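## Task

Move every stationery item into the bin labelled E, keeping all other objects on the table. No item may stick out past any bin's rim, and every bin must end up resting level on the table. Items count only if they stay put without the robot supporting them; at the end the grippers must be open and withdrawn from everything.

## Robot and tools

ROBOT. Two six-joint UR20-type arms, left_arm and right_arm, each carrying a two-finger parallel gripper (at most 50 mm between pads) and a fisheye wrist camera (cam_left_wrist, cam_right_wrist, 616x616 px). Bases: left_arm at (+0.047, +0.715, 0) m, right_arm at (-0.013, -0.687, 0) m, both turned only slightly about z. Joint ranges differ: left elbow 0.000 to 3.142 rad, right elbow -3.142 to 0.000, right shoulder pan 0.000 to 6.283.

FRAMES. The scene frame has its origin on the tabletop midway between the bases, +z up, +x reaching out over the table; left_arm sits on the +y side. The arm names say nothing about left or right in a picture. Each gripper has its own axes: fingers extend along +z and close along x. The reported end_effector_position is the point between the pads; fingertips go 17.5 mm beyond it, and a pure rotation pivots about that point. A flat block juts about 9 cm toward the gripper's -y side and rotates with it.

THE 18-NUMBER ROW (used by both motion tools). All values lie in [-1, 1]. Order: left dx, dy, dz, rx, ry, rz, gripper position, force_limit, speed, then the same nine for the right arm. One row covers both arms, so send all 18 even when one arm is idle. The first six per arm are an offset, not a pose: expressed in that gripper's own axes, counted from the gripper pose in the most recent result that reports it (before any such result in the scene, and for the second or later call inside one reply, counted from where the arm is when the action begins). Scale: 1.0 equals 0.6 m or 180 degrees; rx, ry, rz form a single rotation vector. All zeros therefore drives the arm back to that reference pose; it is not a hold. The last three per arm are absolute gripper settings: position +1 = fully open, about -0.65 = pads meeting, -1 = close until an object blocks; force_limit -1/0/+1 = about 20/102/185 N per pad (actual grip up to ~17 % more); speed -1/0/+1 = 20/85/150 mm/s. A 0 is a real command, so to leave a gripper unchanged repeat its previous three values. New force or speed take effect only after the position value changes by 0.01 or more; to soften a grip, open first.

execute_actions. Argument "actions" is a list holding zero or one item, plus optional "pictures" (boolean). An empty list just reports the state with images. {"rows": [...], "steps": n}: 1 to 15 rows, n from 6 to 15 (default 15), each step 1/30 s; every row is an offset from the same reference pose, and the final row repeats if steps exceed rows. {"steps": n} alone is a wait of up to 300 steps counted from the previous result, your reply time included. The result is taken 6 steps early; those last steps run while you compose the next reply. Each step's commanded pose is clipped to within 100 mm and 16 degrees of the measured pose, and motion trails the command by about 0.17 s, so a distant goal may need several calls.

move. "target": one 18-number row as above. "speed": path top speed in m/s, 0.002 to 0.5 (default 0.25); rotation up to double that in rad/s. "stop_force": optional single value in N, 14 to 160, accepted only after 0.2 s of scene time; an arm's path stops when its wrist sensor feels that much extra push against the motion for two steps, then it backs up two steps and holds. Use it only with slow speeds and no rotation, and omit it when lifting off something the gripper presses on. Paths are straight, finish together, and last 0.5 to 10 s; they ignore obstacles and the other arm. The result adds a "move:" line: done, off_target, moving, held, fault or contact per arm, limits=paced (pose clipped) or limits=held (steps blocked), plus each gripper's remaining distance.

wait: "seconds" 0 to 10; nothing new is sent. zoom_image: "camera" and "region" [x0, y0, x1, y1] in image pixels, at most 504x504, for a closer look. read_manual: optional "section" (only "licences"); no motion. finished_scene: "scene" number; ends and grades the current scene irreversibly. Answering with no tool call ends everything.

RESULTS. Per arm: gripper position (m), quaternion wxyz and velocities, in the scene frame (printed position drifts at long reach). object_status: 0 moving, 1 blocked while opening, 2 blocked while closing (a successful grip), 3 at the commanded opening or pads closed. Opening in mm is about (250 - position_measured) x 0.202. Wrist force and torque are in the gripper's axes, pointing from the contact back into the arm; expect offsets up to 10 N, noise near 3.7 N, saturation near 200 N. "pose unreachable" means the clearance check altered a command; HELD marks steps not sent; "Hand target" shows where each arm is being driven. Camera calibration is supplied but may be slightly off.

AVOID. Contact torque reaching a joint's load limit (shoulder 678, elbow 398, wrists 98.4 N m) or an outside force of 150 N stops that arm for 10 s. The arms are stiff: commanding even slightly into a firm surface can fault. Keep the arms from striking each other. Motors heat while loaded: MOTOR HOT appears at 70 °C, and 85 °C brakes the arm (OVER-TEMPERATURE FAULT). Do not drop, slam or knock objects, and never push anything off the table; held parts may occasionally be tugged, so grip firmly. Finish with bins level, nothing over a rim, grippers open and clear.

Each tool is called after "Emit:" as name(argument=value, ...), one argument or row to a line, values as JSON.

## Session

Emit:
execute_actions(
  actions=[],
)

Scene clock: 0.00 s of 4800.00 s.
left_arm: end_effector_position=(+0.7664, +0.7215, +0.3732) position_measured=3 object_status=3 end_effector_quat_wxyz=(-0.446, -0.324, +0.828, -0.101) end_effector_velocity=(-0.000, -0.001, -0.001) end_effector_angular_velocity=(+0.001, +0.001, -0.002) | right_arm: end_effector_position=(+0.4048, -1.0376, +0.3740) position_measured=3 object_status=3 end_effector_quat_wxyz=(+0.467, +0.614, -0.472, -0.427) end_effector_velocity=(+0.000, +0.000, -0.000) end_effector_angular_velocity=(-0.000, -0.000, -0.000)
Joint positions: left_arm=[-0.089 -1.329  1.865 -1.254 -2.056 -2.108] | right_arm=[ 2.894 -1.782 -2.034 -2.259  1.282  2.996]
Joint velocities: left_arm=[-0.001  0.     0.001 -0.     0.001 -0.   ] | right_arm=[-0. -0.  0.  0.  0.  0.]
Wrist force (N, on the end effector, along its own x y z axes, offset not removed): no reading
Wrist torque (N m, same axes, about the end effector's origin, offset not removed): no reading
Hand target (left_arm): +0.766, +0.722, +0.373; -0.446, -0.324, +0.828, -0.101
Hand target (right_arm): +0.405, -1.038, +0.374; +0.467, +0.614, -0.472, -0.427

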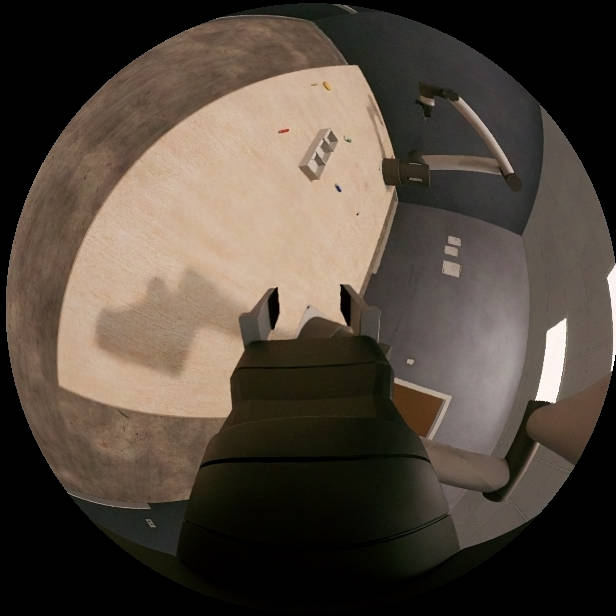

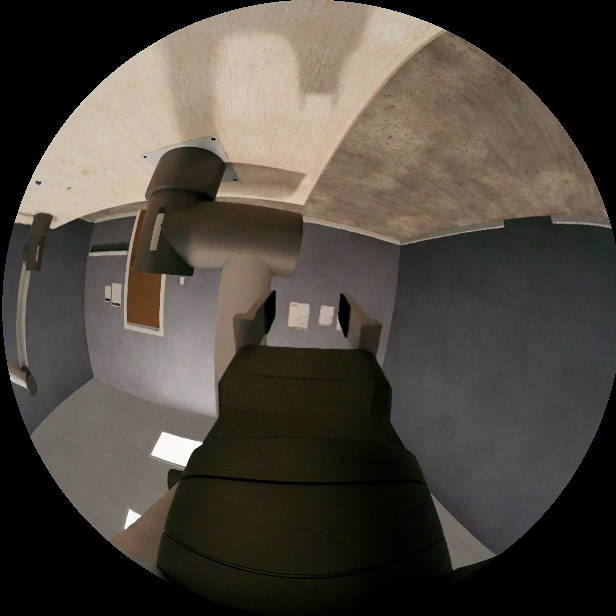

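Emit:
zoom_image(
  camera="cam_left_wrist",
  region=[250, 60, 420, 230],
)

Region (250, 60, 420, 230) of cam_left_wrist's 616x616 image, scaled by 2.965, with more detail than that image has.

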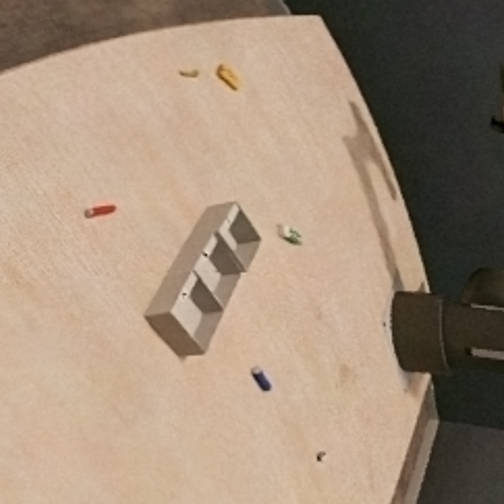

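Emit:
move(
  target=[0.64,-0.542,0.542,-0.068,-0.301,0.219,1,0,0, 0,0,0,0,0,0,1,0,0],
  speed=0.4,
)

Scene clock: 3.20 s of 4800.00 s.
left_arm: end_effector_position=(+0.6020, +0.1524, +0.4528) position_measured=3 object_status=3 end_effector_quat_wxyz=(+0.001, -0.001, +1.000, +0.001) end_effector_velocity=(+0.001, -0.000, -0.001) end_effector_angular_velocity=(+0.003, -0.002, +0.000) | right_arm: end_effector_position=(+0.4048, -1.0376, +0.3740) position_measured=3 object_status=3 end_effector_quat_wxyz=(+0.467, +0.614, -0.472, -0.427) end_effector_velocity=(-0.000, +0.001, +0.000) end_effector_angular_velocity=(-0.000, +0.000, -0.002)
Joint positions: left_arm=[-1.108 -1.667  2.075 -1.979 -1.568 -2.607] | right_arm=[ 2.894 -1.782 -2.034 -2.259  1.282  2.996]
Joint velocities: left_arm=[-0.001  0.002 -0.     0.     0.003 -0.001] | right_arm=[-0.     0.     0.    -0.001  0.002  0.001]
Wrist force (N, on the end effector, along its own x y z axes, offset not removed): left_arm=[-0.6 -0.6 -4.6] | right_arm=[2.2 -0.1 -4.9]
Wrist torque (N m, same axes, about the end effector's origin, offset not removed): left_arm=[0.28 0.25 -0.15] | right_arm=[-0.77 -0.34 0.00]
Hand target (left_arm): +0.602, +0.152, +0.453; +0.002, -0.001, +1.000, +0.001
Hand target (right_arm): +0.405, -1.038, +0.374; +0.467, +0.614, -0.472, -0.427
Off the commanded pose (left_arm): 0.002 m, 0 deg.
Off the commanded pose (right_arm): 0.000 m, 0 deg.
Kept back: nothing.
move: done
camera_calibration (this result's frames):
cam_left_wrist: T_world_to_cam=[[-0.998716, 0.0396779, 0.0314906, 0.576555], [0.0474796, 0.949894, 0.308946, -0.314971], [-0.0176544, 0.310044, -0.950558, 0.547143], [0, 0, 0, 1]] pos_world=[0.600429, 0.106674, 0.599244]
cam_right_wrist: T_world_to_cam=[[0.224831, -0.966043, -0.127324, -1.05373], [0.115014, -0.103445, 0.987963, -0.520122], [-0.967586, -0.236769, 0.0878513, 0.258901], [0, 0, 0, 1]] pos_world=[0.547242, -1.01046, 0.356951]

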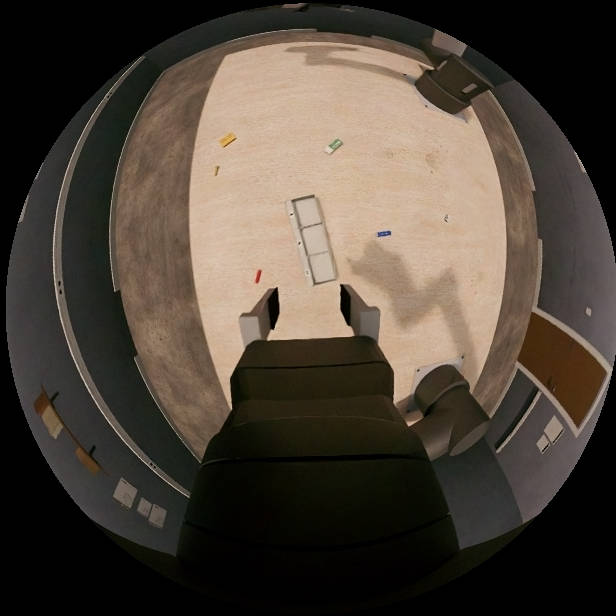

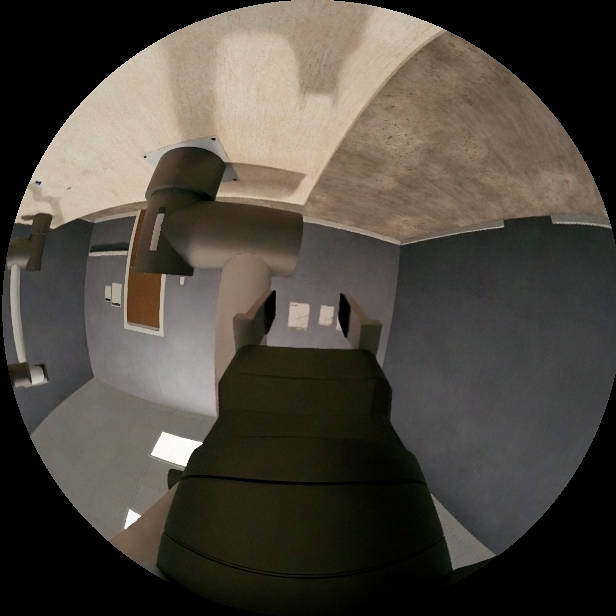

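Emit:
zoom_image(
  camera="cam_left_wrist",
  region=[260, 185, 370, 295],
)

Emit:
zoom_image(
  camera="cam_left_wrist",
  region=[200, 120, 260, 180],
)

Emit:
zoom_image(
  camera="cam_left_wrist",
  region=[310, 120, 360, 170],
)

Emit:
zoom_image(
  camera="cam_left_wrist",
  region=[365, 190, 465, 260],
)

Emit:
zoom_image(
  camera="cam_left_wrist",
  region=[235, 255, 280, 300],
)

Region (260, 185, 370, 295) of cam_left_wrist's 616x616 image, scaled by 4.582, with more detail than that image has.

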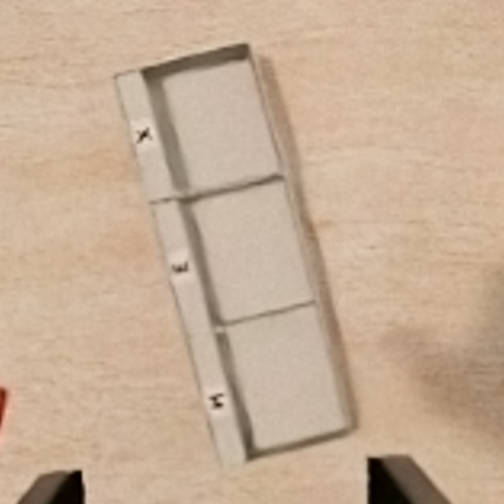

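Region (200, 120, 260, 180) of cam_left_wrist's 616x616 image, scaled by 8.400, with more detail than that image has.

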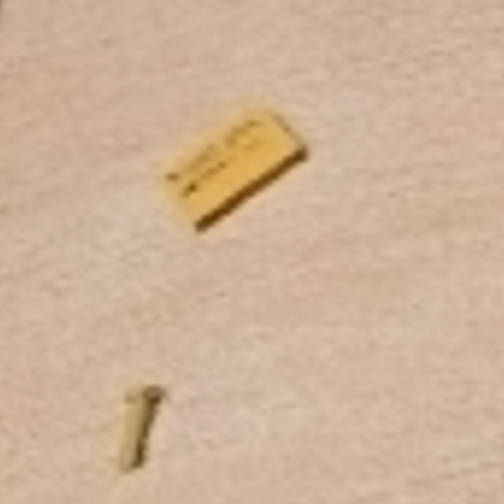

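Region (310, 120, 360, 170) of cam_left_wrist's 616x616 image, scaled by 10.080, with more detail than that image has.

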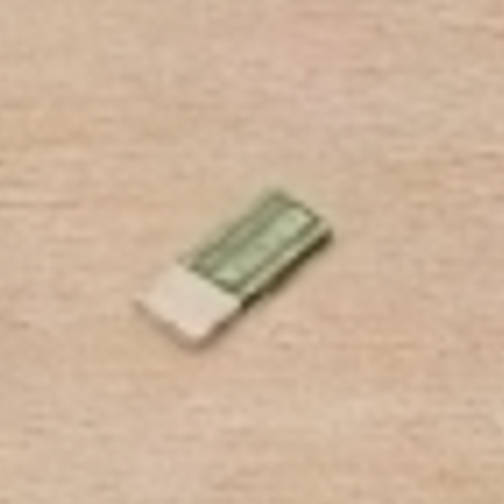

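Region (365, 190, 465, 260) of cam_left_wrist's 616x616 image, scaled by 5.040, with more detail than that image has; it fills the top 353 rows of this view, and the rest is white.

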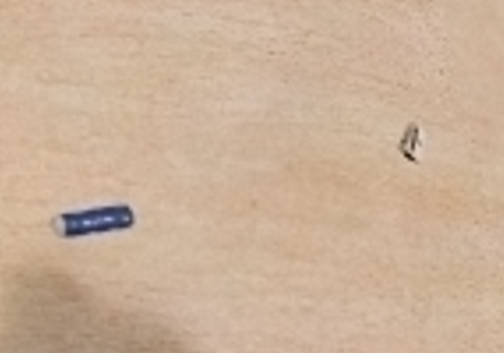

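Region (235, 255, 280, 300) of cam_left_wrist's 616x616 image, scaled by 11.200, with more detail than that image has.

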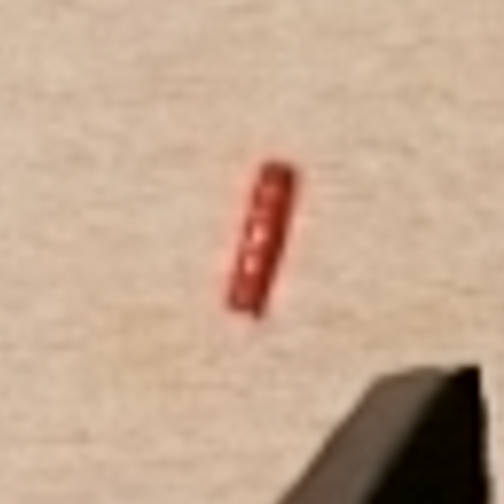

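Emit:
move(
  target=[0.537,-0.037,0.472,0,0,0,1,0,0, -0.9725,-0.6305,-0.807,0.343,0.313,-0.346,1,0,0],
  speed=0.4,
)

Scene clock: 8.33 s of 4800.00 s.
left_arm: end_effector_position=(+0.2814, +0.1297, +0.1692) position_measured=3 object_status=3 end_effector_quat_wxyz=(+0.003, -0.001, +1.000, +0.001) end_effector_velocity=(+0.001, +0.001, -0.000) end_effector_angular_velocity=(-0.000, -0.000, +0.002) | right_arm: end_effector_position=(+0.8301, -0.3406, +0.1497) position_measured=3 object_status=3 end_effector_quat_wxyz=(+0.001, +1.000, -0.001, +0.000) end_effector_velocity=(+0.001, +0.001, -0.000) end_effector_angular_velocity=(+0.003, -0.003, +0.002)
Joint positions: left_arm=[-1.589 -1.609  2.52  -2.482 -1.566 -3.088] | right_arm=[ 3.603 -1.868 -2.146 -0.698  1.57   2.162]
Joint velocities: left_arm=[ 0.001 -0.     0.001 -0.001  0.    -0.001] | right_arm=[ 0.    -0.001  0.     0.005  0.001 -0.002]
Wrist force (N, on the end effector, along its own x y z axes, offset not removed): left_arm=[-1.5 -1.3 -4.5] | right_arm=[-4.0 0.2 -2.1]
Wrist torque (N m, same axes, about the end effector's origin, offset not removed): left_arm=[0.17 0.46 -0.17] | right_arm=[-0.67 0.95 0.41]
Hand target (left_arm): +0.281, +0.130, +0.169; +0.003, -0.001, +1.000, +0.001
Hand target (right_arm): +0.830, -0.341, +0.150; +0.001, +1.000, -0.001, +0.000
Off the commanded pose (left_arm): 0.001 m, 0 deg.
Off the commanded pose (right_arm): 0.002 m, 0 deg.
Kept back: nothing.
move: done
camera_calibration (this result's frames):
cam_left_wrist: T_world_to_cam=[[-0.998783, 0.0396832, 0.0292985, 0.266653], [0.0468032, 0.94996, 0.308845, -0.190383], [-0.0155764, 0.309841, -0.950661, 0.278324], [0, 0, 0, 1]] pos_world=[0.279574, 0.0840383, 0.315579]
cam_right_wrist: T_world_to_cam=[[0.998472, 0.0482729, 0.0268983, -0.824379], [0.0383798, -0.955967, 0.290953, -0.397814], [0.039759, -0.289476, -0.956359, 0.157301], [0, 0, 0, 1]] pos_world=[0.832133, -0.294967, 0.288356]

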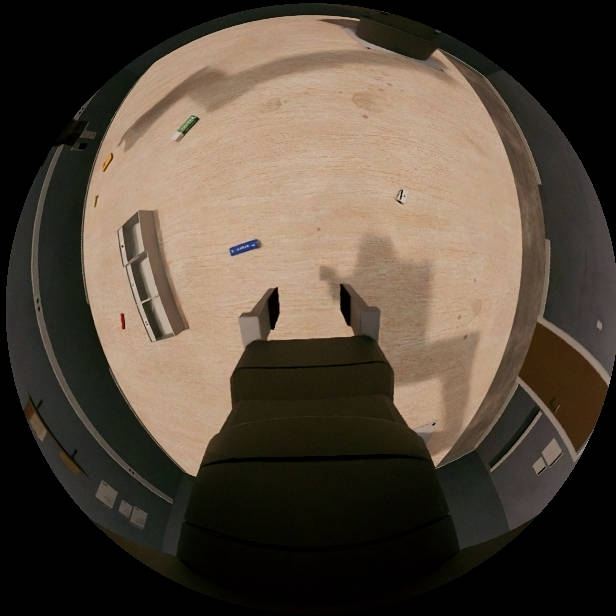

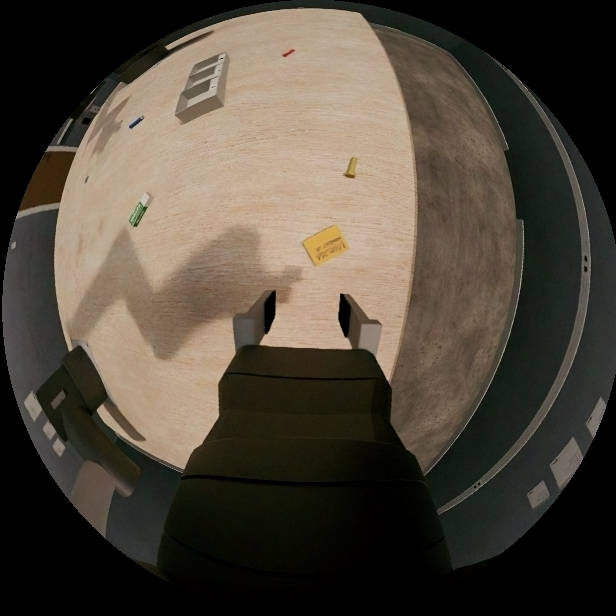

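Emit:
zoom_image(
  camera="cam_right_wrist",
  region=[285, 145, 385, 275],
)

Emit:
zoom_image(
  camera="cam_left_wrist",
  region=[215, 220, 275, 270],
)

Emit:
zoom_image(
  camera="cam_left_wrist",
  region=[380, 175, 425, 220],
)

Emit:
zoom_image(
  camera="cam_left_wrist",
  region=[160, 100, 215, 155],
)

Region (285, 145, 385, 275) of cam_right_wrist's 616x616 image, scaled by 3.877, with more detail than that image has; it fills the left 388 columns of this view, and the rest is white.

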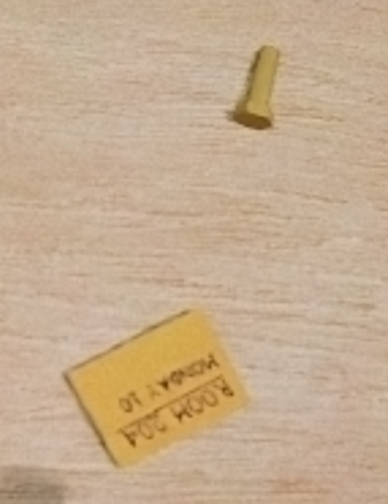

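Region (215, 220, 275, 270) of cam_left_wrist's 616x616 image, scaled by 8.400, with more detail than that image has.

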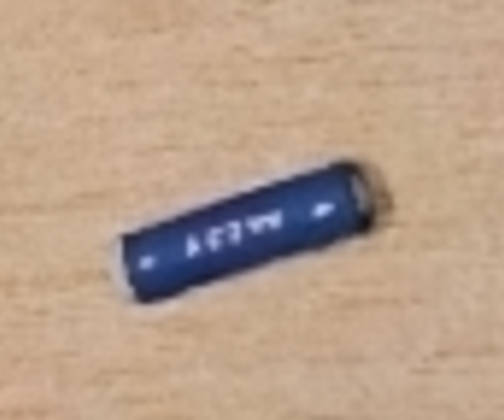

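Region (380, 175, 425, 220) of cam_left_wrist's 616x616 image, scaled by 11.200, with more detail than that image has.

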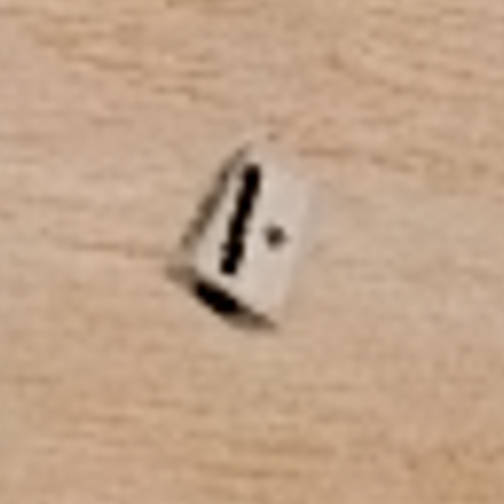

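Region (160, 100, 215, 155) of cam_left_wrist's 616x616 image, scaled by 9.164, with more detail than that image has.

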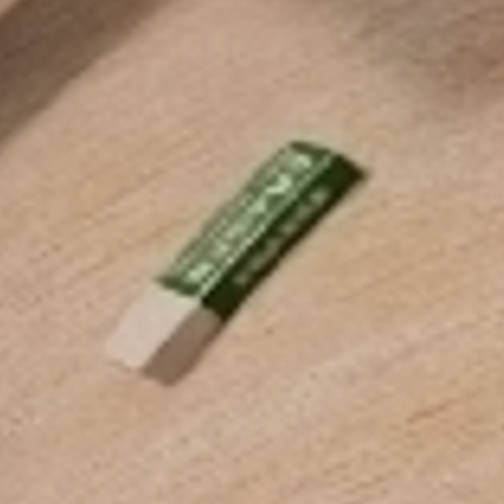

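Emit:
move(
  target=[0.2667,-0.2095,0.165,0,0,0.1,1,-0.5,0.5, 0.0417,-0.086,0.133,0,0,0.335,1,-0.5,0.5],
  speed=0.4,
)

Scene clock: 12.03 s of 4800.00 s.
left_arm: end_effector_position=(+0.1225, +0.0038, +0.0702) position_measured=3 object_status=3 end_effector_quat_wxyz=(+0.003, +0.155, +0.988, +0.001) end_effector_velocity=(-0.000, -0.001, -0.000) end_effector_angular_velocity=(-0.001, +0.000, -0.001) | right_arm: end_effector_position=(+0.8554, -0.2891, +0.0701) position_measured=3 object_status=3 end_effector_quat_wxyz=(+0.001, +0.864, -0.503, +0.000) end_effector_velocity=(+0.000, +0.000, -0.001) end_effector_angular_velocity=(-0.001, -0.001, -0.010)
Joint positions: left_arm=[-1.821 -1.354  2.473 -2.688 -1.565 -3.007] | right_arm=[ 3.659 -1.98  -2.14  -0.593  1.569  3.27 ]
Joint velocities: left_arm=[ 0.     0.002 -0.001 -0.002 -0.     0.002] | right_arm=[ 0.001 -0.001  0.     0.001 -0.002  0.01 ]
Wrist force (N, on the end effector, along its own x y z axes, offset not removed): left_arm=[-1.3 -1.4 -4.5] | right_arm=[-3.2 -0.9 -7.0]
Wrist torque (N m, same axes, about the end effector's origin, offset not removed): left_arm=[0.17 0.42 -0.12] | right_arm=[-0.95 0.74 0.15]
Hand target (left_arm): +0.122, +0.004, +0.070; +0.003, +0.155, +0.988, +0.001
Hand target (right_arm): +0.855, -0.289, +0.070; +0.001, +0.864, -0.503, +0.001
Off the commanded pose (left_arm): 0.001 m, 0 deg.
Off the commanded pose (right_arm): 0.000 m, 0 deg.
Kept back: nothing.
move: done
camera_calibration (this result's frames):
cam_left_wrist: T_world_to_cam=[[-0.937729, 0.346167, 0.0288607, 0.107162], [0.337616, 0.888705, 0.310191, -0.0681724], [0.0817293, 0.300619, -0.950236, 0.208832], [0, 0, 0, 1]] pos_world=[0.106438, -0.0392897, 0.216493]
cam_right_wrist: T_world_to_cam=[[0.537304, -0.84292, 0.0281004, -0.713267], [-0.811344, -0.507505, 0.290101, 0.530128], [-0.230271, -0.178672, -0.956583, 0.358091], [0, 0, 0, 1]] pos_world=[0.895815, -0.268204, 0.208796]

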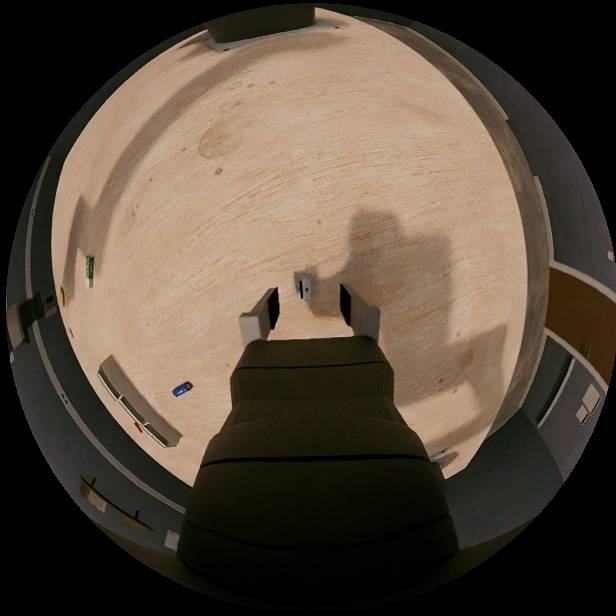

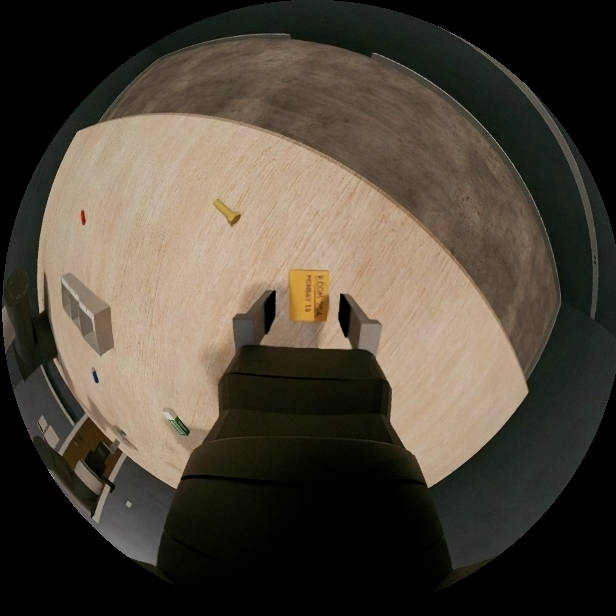

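Emit:
zoom_image(
  camera="cam_left_wrist",
  region=[250, 250, 370, 350],
)

Emit:
zoom_image(
  camera="cam_right_wrist",
  region=[250, 250, 370, 350],
)

Region (250, 250, 370, 350) of cam_left_wrist's 616x616 image, scaled by 4.200, with more detail than that image has.

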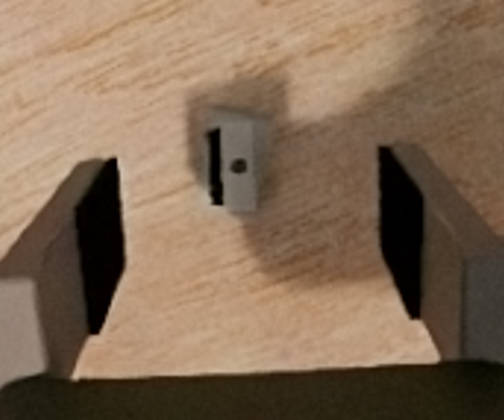

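Region (250, 250, 370, 350) of cam_right_wrist's 616x616 image, scaled by 4.200, with more detail than that image has.

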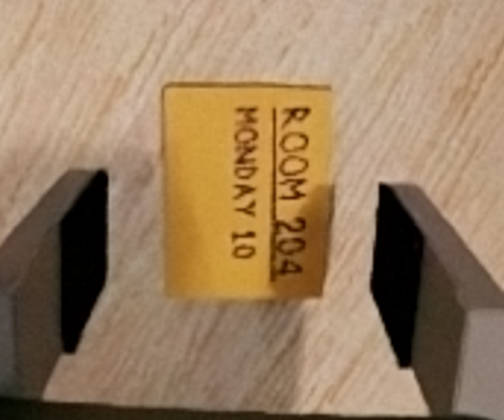

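Emit:
move(
  target=[-0.005,0,0.068,0,0,0,1,-0.5,0.5, 0,0,0.068,0,0,-0.011,1,-0.5,0.5],
  speed=0.15,
)

Emit:
move(
  target=[0,0,0.035,0,0,0,1,-0.5,0.5, 0,0,0.035,0,0,0,1,-0.5,0.5],
  speed=0.008,
  stop_force=14,
)

Scene clock: 13.83 s of 4800.00 s.
left_arm: end_effector_position=(+0.1255, +0.0028, +0.0296) position_measured=3 object_status=3 end_effector_quat_wxyz=(+0.003, +0.155, +0.988, +0.001) end_effector_velocity=(+0.001, +0.000, -0.002) end_effector_angular_velocity=(+0.001, -0.001, +0.001) | right_arm: end_effector_position=(+0.8554, -0.2891, +0.0294) position_measured=3 object_status=3 end_effector_quat_wxyz=(+0.001, +0.873, -0.488, +0.001) end_effector_velocity=(+0.000, -0.000, -0.001) end_effector_angular_velocity=(-0.000, -0.001, +0.000)
Joint positions: left_arm=[-1.817 -1.283  2.489 -2.775 -1.565 -3.002] | right_arm=[ 3.658 -2.028 -2.153 -0.532  1.569  3.235]
Joint velocities: left_arm=[ 0.001  0.004  0.    -0.003  0.    -0.   ] | right_arm=[-0.    -0.001 -0.001  0.002 -0.001 -0.001]
Wrist force (N, on the end effector, along its own x y z axes, offset not removed): left_arm=[-0.4 -0.1 -3.9] | right_arm=[3.7 4.7 -2.8]
Wrist torque (N m, same axes, about the end effector's origin, offset not removed): left_arm=[0.43 0.22 -0.20] | right_arm=[0.16 -0.71 -0.01]
Hand target (left_arm): +0.125, +0.003, +0.029; +0.003, +0.155, +0.988, +0.001
Hand target (right_arm): +0.855, -0.289, +0.029; +0.001, +0.873, -0.488, +0.000
Off the commanded pose (left_arm): 0.000 m, 0 deg.
Off the commanded pose (right_arm): 0.000 m, 0 deg.
Kept back: nothing.
move: done
camera_calibration (this result's frames):
cam_left_wrist: T_world_to_cam=[[-0.937728, 0.346168, 0.0288662, 0.111484], [0.337619, 0.888703, 0.310193, -0.0557372], [0.0817254, 0.300623, -0.950235, 0.17033], [0, 0, 0, 1]] pos_world=[0.109439, -0.0402636, 0.175925]
cam_right_wrist: T_world_to_cam=[[0.566035, -0.8239, 0.0281747, -0.731246], [-0.79337, -0.535138, 0.290158, 0.518617], [-0.223984, -0.186592, -0.956564, 0.311553], [0, 0, 0, 1]] pos_world=[0.895148, -0.266809, 0.168142]

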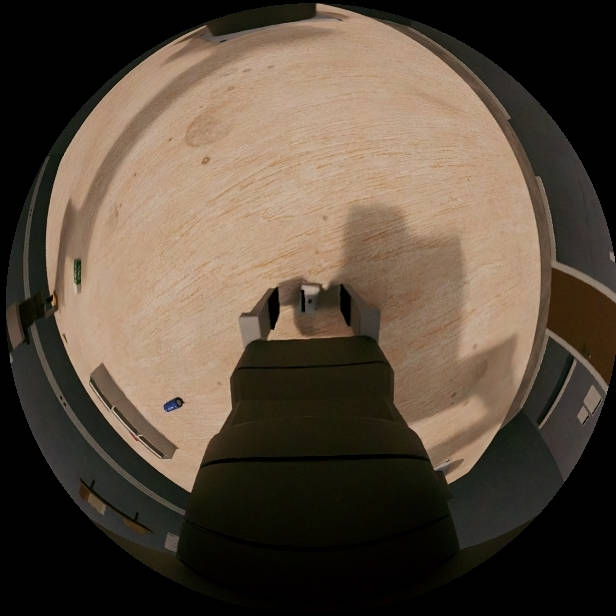

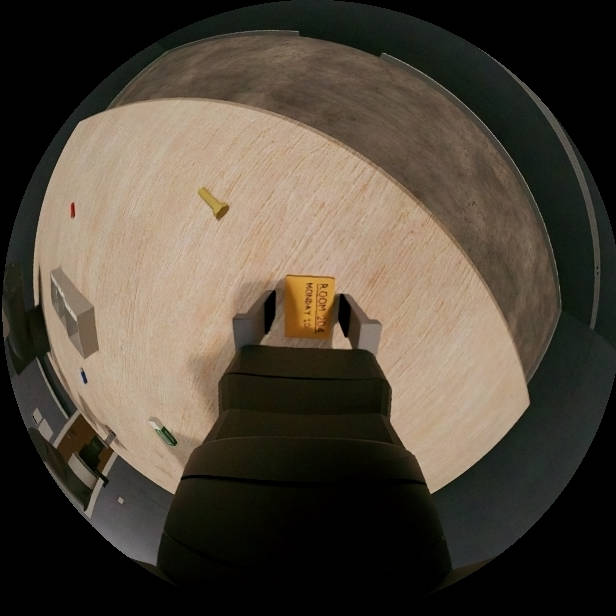

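Scene clock: 25.80 s of 4800.00 s.
left_arm: end_effector_position=(+0.1254, +0.0020, +0.0161) position_measured=3 object_status=3 end_effector_quat_wxyz=(+0.003, +0.155, +0.988, -0.000) end_effector_velocity=(-0.001, -0.000, -0.000) end_effector_angular_velocity=(+0.001, +0.000, -0.003) | right_arm: end_effector_position=(+0.8554, -0.2891, +0.0175) position_measured=3 object_status=3 end_effector_quat_wxyz=(+0.001, +0.873, -0.488, +0.001) end_effector_velocity=(+0.000, +0.000, +0.000) end_effector_angular_velocity=(+0.000, -0.000, +0.001)
Joint positions: left_arm=[-1.817 -1.258  2.493 -2.807 -1.565 -3.002] | right_arm=[ 3.658 -2.042 -2.156 -0.515  1.569  3.235]
Joint velocities: left_arm=[-0.001  0.001 -0.     0.    -0.001  0.001] | right_arm=[-0.    -0.     0.     0.     0.    -0.001]
Wrist force (N, on the end effector, along its own x y z axes, offset not removed): left_arm=[2.4 11.4 -56.7] | right_arm=[1.4 -2.0 -7.5]
Wrist torque (N m, same axes, about the end effector's origin, offset not removed): left_arm=[-0.65 2.08 0.18] | right_arm=[-1.37 -0.10 0.16]
Hand target (left_arm): +0.125, +0.002, +0.016; +0.003, +0.155, +0.988, -0.000
Hand target (right_arm): +0.855, -0.289, +0.017; +0.001, +0.873, -0.488, +0.001
Off the commanded pose (left_arm): 0.008 m, 0 deg.
Off the commanded pose (right_arm): 0.009 m, 0 deg.
FORCE FAULT: contact force on the left arm reached its limit, and that arm stopped for 10 seconds. The contact can be on any part of that arm, not only on its tool. That arm's remaining commands of this call were not run. That arm holds still and accepts commands again. Move the arm away from the contact; if what it grips holds it there, let go first. Pushing or pulling that hard again can fault the arm again.
Kept back: nothing.
move: fault (left_arm; stop_force had ended the path), contact (right_arm)
camera_calibration (this result's frames):
cam_left_wrist: T_world_to_cam=[[-0.937713, 0.346237, 0.028538, 0.112089], [0.337739, 0.889279, 0.308408, -0.0507698], [0.0814039, 0.298836, -0.950826, 0.157812], [0, 0, 0, 1]] pos_world=[0.109408, -0.0408208, 0.16251]
cam_right_wrist: T_world_to_cam=[[0.566066, -0.823878, 0.0281711, -0.730932], [-0.793347, -0.535168, 0.290165, 0.522083], [-0.223984, -0.186602, -0.956562, 0.300094], [0, 0, 0, 1]] pos_world=[0.895165, -0.266799, 0.15616]

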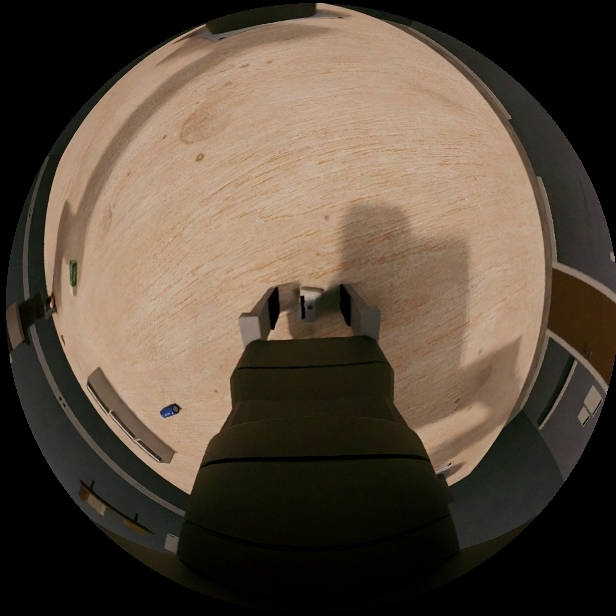

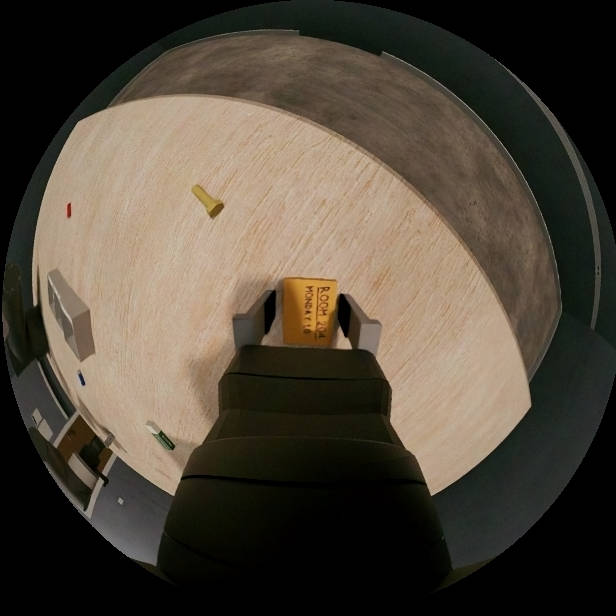

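Emit:
move(
  target=[0,0,-0.005,0,0,0,1,-0.5,0.5, 0,0,-0.0025,0,0,0,1,-0.5,0.5],
  speed=0.05,
)

Emit:
move(
  target=[0,0,0,0,0,0,-1,-0.5,0.5, 0,0,0,0,0,0,-1,-0.5,0.5],
)

Scene clock: 26.73 s of 4800.00 s.
left_arm: end_effector_position=(+0.1254, +0.0020, +0.0190) position_measured=3 object_status=3 end_effector_quat_wxyz=(+0.003, +0.155, +0.988, -0.000) end_effector_velocity=(+0.001, -0.000, +0.000) end_effector_angular_velocity=(+0.000, -0.000, +0.001) | right_arm: end_effector_position=(+0.8554, -0.2891, +0.0189) position_measured=3 object_status=3 end_effector_quat_wxyz=(+0.001, +0.873, -0.488, +0.001) end_effector_velocity=(+0.000, -0.000, +0.000) end_effector_angular_velocity=(-0.001, -0.000, +0.000)
Joint positions: left_arm=[-1.817 -1.263  2.492 -2.8   -1.565 -3.002] | right_arm=[ 3.658 -2.04  -2.156 -0.517  1.569  3.235]
Joint velocities: left_arm=[ 0.001 -0.    -0.001  0.002  0.     0.001] | right_arm=[-0.     0.     0.    -0.001 -0.001 -0.   ]
Wrist force (N, on the end effector, along its own x y z axes, offset not removed): left_arm=[-1.2 -1.0 -4.7] | right_arm=[0.1 -2.6 -9.0]
Wrist torque (N m, same axes, about the end effector's origin, offset not removed): left_arm=[0.23 0.37 -0.24] | right_arm=[-1.45 0.02 0.26]
Hand target (left_arm): +0.125, +0.002, +0.019; +0.003, +0.155, +0.988, -0.000
Hand target (right_arm): +0.855, -0.289, +0.019; +0.001, +0.873, -0.488, +0.001
Off the commanded pose (left_arm): 0.000 m, 0 deg.
Off the commanded pose (right_arm): 0.000 m, 0 deg.
Kept back: nothing.
move: done
camera_calibration (this result's frames):
cam_left_wrist: T_world_to_cam=[[-0.937713, 0.346236, 0.0285437, 0.112], [0.337738, 0.88927, 0.308436, -0.0517018], [0.0814087, 0.298865, -0.950817, 0.160575], [0, 0, 0, 1]] pos_world=[0.109413, -0.0407917, 0.165427]
cam_right_wrist: T_world_to_cam=[[0.566066, -0.823878, 0.0281706, -0.730972], [-0.79335, -0.535169, 0.290155, 0.521658], [-0.223977, -0.186596, -0.956565, 0.301497], [0, 0, 0, 1]] pos_world=[0.895164, -0.266799, 0.157631]

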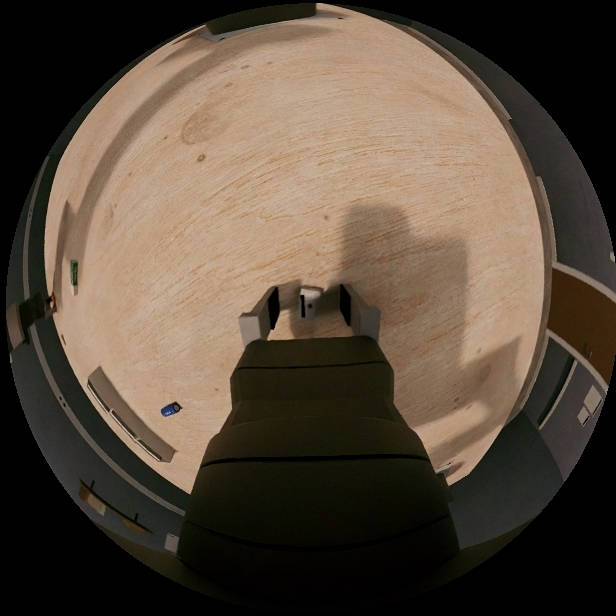

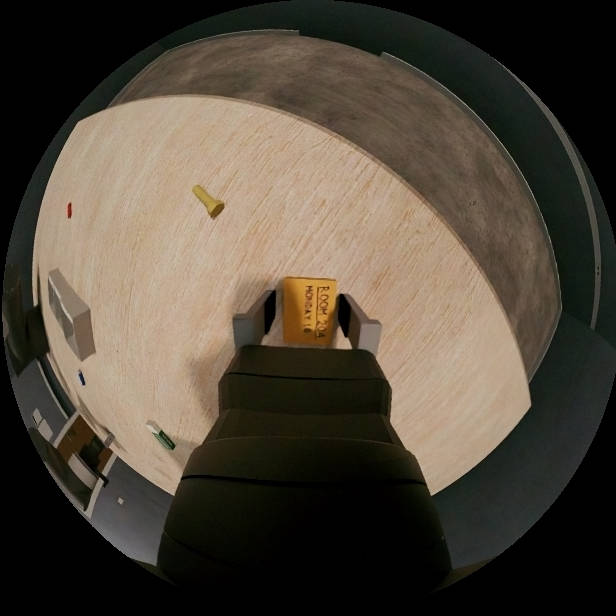

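Scene clock: 27.30 s of 4800.00 s.
left_arm: end_effector_position=(+0.1254, +0.0020, +0.0190) position_measured=184 object_status=2 end_effector_quat_wxyz=(+0.003, +0.155, +0.988, -0.000) end_effector_velocity=(-0.001, -0.000, +0.001) end_effector_angular_velocity=(-0.001, +0.000, -0.004) | right_arm: end_effector_position=(+0.8554, -0.2891, +0.0189) position_measured=69 object_status=2 end_effector_quat_wxyz=(+0.001, +0.873, -0.488, +0.001) end_effector_velocity=(-0.001, +0.000, -0.000) end_effector_angular_velocity=(+0.001, +0.001, -0.000)
Joint positions: left_arm=[-1.817 -1.263  2.492 -2.8   -1.565 -3.002] | right_arm=[ 3.658 -2.04  -2.156 -0.517  1.569  3.235]
Joint velocities: left_arm=[-0.001 -0.002  0.     0.     0.     0.003] | right_arm=[ 0.     0.    -0.     0.     0.002  0.001]
Wrist force (N, on the end effector, along its own x y z axes, offset not removed): left_arm=[-2.5 -2.5 -3.1] | right_arm=[0.3 3.4 0.0]
Wrist torque (N m, same axes, about the end effector's origin, offset not removed): left_arm=[-0.07 0.72 -0.12] | right_arm=[0.26 -0.09 0.02]
Hand target (left_arm): +0.125, +0.002, +0.019; +0.003, +0.155, +0.988, -0.000
Hand target (right_arm): +0.855, -0.289, +0.019; +0.001, +0.873, -0.488, +0.001
Off the commanded pose (left_arm): 0.000 m, 0 deg.
Off the commanded pose (right_arm): 0.000 m, 0 deg.
Kept back: nothing.
move: done
camera_calibration (this result's frames):
cam_left_wrist: T_world_to_cam=[[-0.937713, 0.346236, 0.0285429, 0.112], [0.337738, 0.889271, 0.308433, -0.0517072], [0.0814083, 0.298862, -0.950818, 0.160602], [0, 0, 0, 1]] pos_world=[0.109413, -0.0407946, 0.165455]
cam_right_wrist: T_world_to_cam=[[0.566066, -0.823878, 0.0281708, -0.730973], [-0.793349, -0.535169, 0.290159, 0.521653], [-0.22398, -0.186599, -0.956564, 0.301509], [0, 0, 0, 1]] pos_world=[0.895163, -0.266799, 0.157643]

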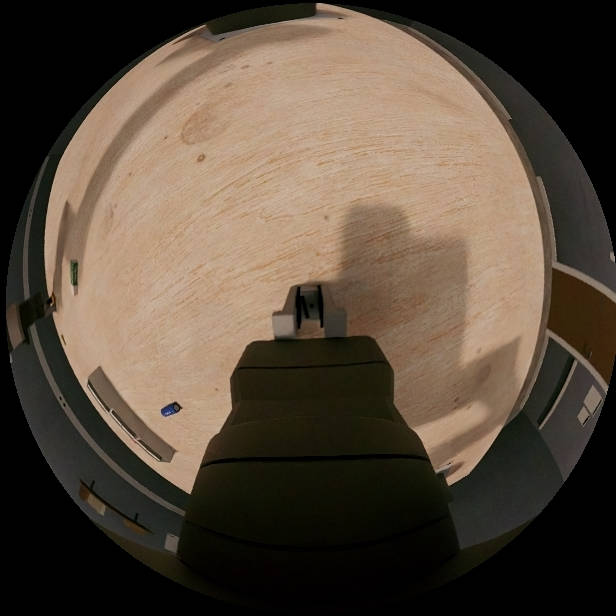

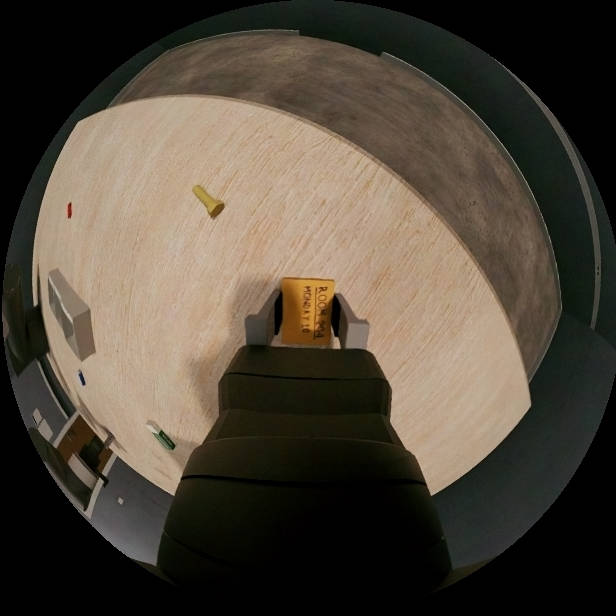

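Emit:
zoom_image(
  camera="cam_left_wrist",
  region=[80, 360, 190, 470],
)

Region (80, 360, 190, 470) of cam_left_wrist's 616x616 image, scaled by 4.582, with more detail than that image has.

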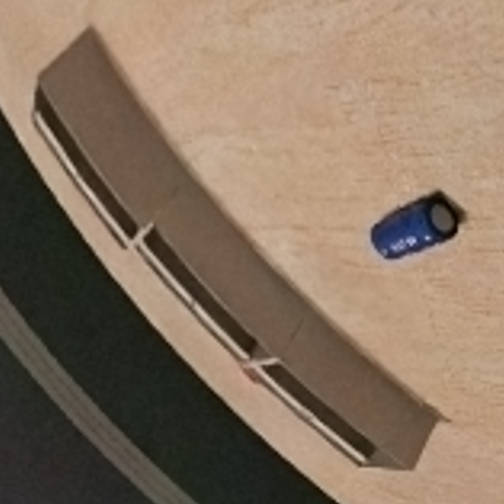

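Emit:
move(
  target=[-0.381,0.854,-0.152,0,0,0.334,-1,-0.5,0.5, -0.787,0.0613,-0.152,0,0,0.109,-1,-0.5,0.5],
  speed=0.35,
)

Scene clock: 33.27 s of 4800.00 s.
left_arm: end_effector_position=(+0.4985, +0.4192, +0.1095) position_measured=184 object_status=2 end_effector_quat_wxyz=(+0.001, +0.629, +0.777, +0.000) end_effector_velocity=(+0.001, +0.001, +0.000) end_effector_angular_velocity=(-0.000, +0.004, -0.004) | right_arm: end_effector_position=(+0.5771, +0.0931, +0.1098) position_measured=69 object_status=2 end_effector_quat_wxyz=(+0.000, +0.777, -0.629, +0.001) end_effector_velocity=(-0.001, +0.001, -0.001) end_effector_angular_velocity=(-0.002, +0.000, -0.002)
Joint positions: left_arm=[-0.991 -1.564  2.627 -2.636 -1.569 -1.128] | right_arm=[ 4.165 -1.96  -2.083 -0.671  1.569  4.084]
Joint velocities: left_arm=[ 0.005  0.001 -0.002  0.003 -0.003  0.009] | right_arm=[ 0.001 -0.001  0.001 -0.001 -0.001  0.003]
Wrist force (N, on the end effector, along its own x y z axes, offset not removed): left_arm=[-1.3 -0.5 -5.3] | right_arm=[-1.8 2.7 0.0]
Wrist torque (N m, same axes, about the end effector's origin, offset not removed): left_arm=[0.32 0.45 -0.20] | right_arm=[-0.19 0.35 0.26]
Hand target (left_arm): +0.499, +0.419, +0.109; +0.001, +0.629, +0.777, +0.000
Hand target (right_arm): +0.577, +0.093, +0.110; +0.000, +0.777, -0.629, +0.001
Off the commanded pose (left_arm): 0.003 m, 0 deg.
Off the commanded pose (right_arm): 0.001 m, 0 deg.
Kept back: nothing.
After step 90, 0.73 s passed at rest.
move: done
camera_calibration (this result's frames):
cam_left_wrist: T_world_to_cam=[[-0.167335, 0.985341, 0.0332048, -0.337614], [0.939073, 0.149041, 0.309724, -0.566253], [0.300234, 0.0830095, -0.950247, 0.0728672], [0, 0, 0, 1]] pos_world=[0.453381, 0.41101, 0.255834]
cam_right_wrist: T_world_to_cam=[[0.256561, -0.96609, 0.0291028, -0.0693075], [-0.927496, -0.237618, 0.288599, 0.528933], [-0.271897, -0.101036, -0.957008, 0.417138], [0, 0, 0, 1]] pos_world=[0.621783, 0.100872, 0.248571]

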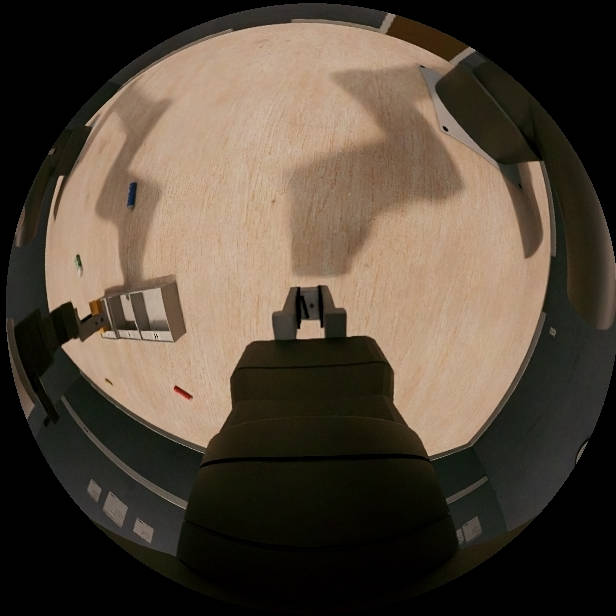

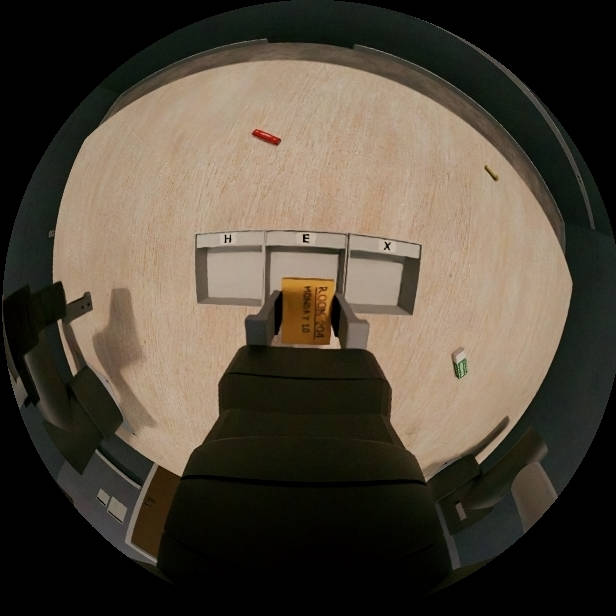

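Emit:
zoom_image(
  camera="cam_right_wrist",
  region=[230, 220, 390, 350],
)

Emit:
zoom_image(
  camera="cam_right_wrist",
  region=[240, 115, 295, 160],
)

Region (230, 220, 390, 350) of cam_right_wrist's 616x616 image, scaled by 3.150, with more detail than that image has; it fills the top 410 rows of this view, and the rest is white.

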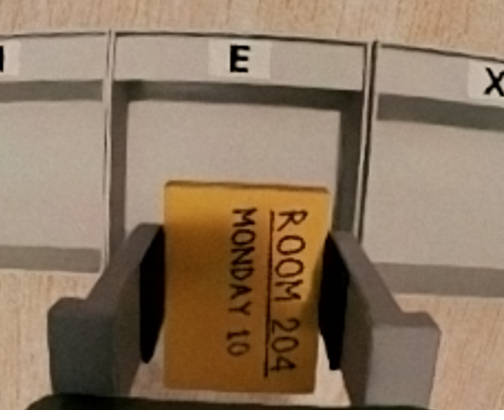

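Region (240, 115, 295, 160) of cam_right_wrist's 616x616 image, scaled by 9.164, with more detail than that image has; it fills the top 412 rows of this view, and the rest is white.

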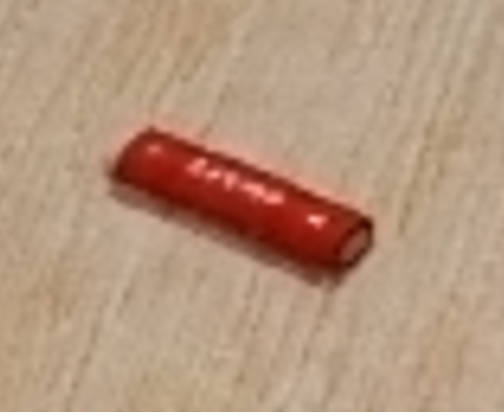

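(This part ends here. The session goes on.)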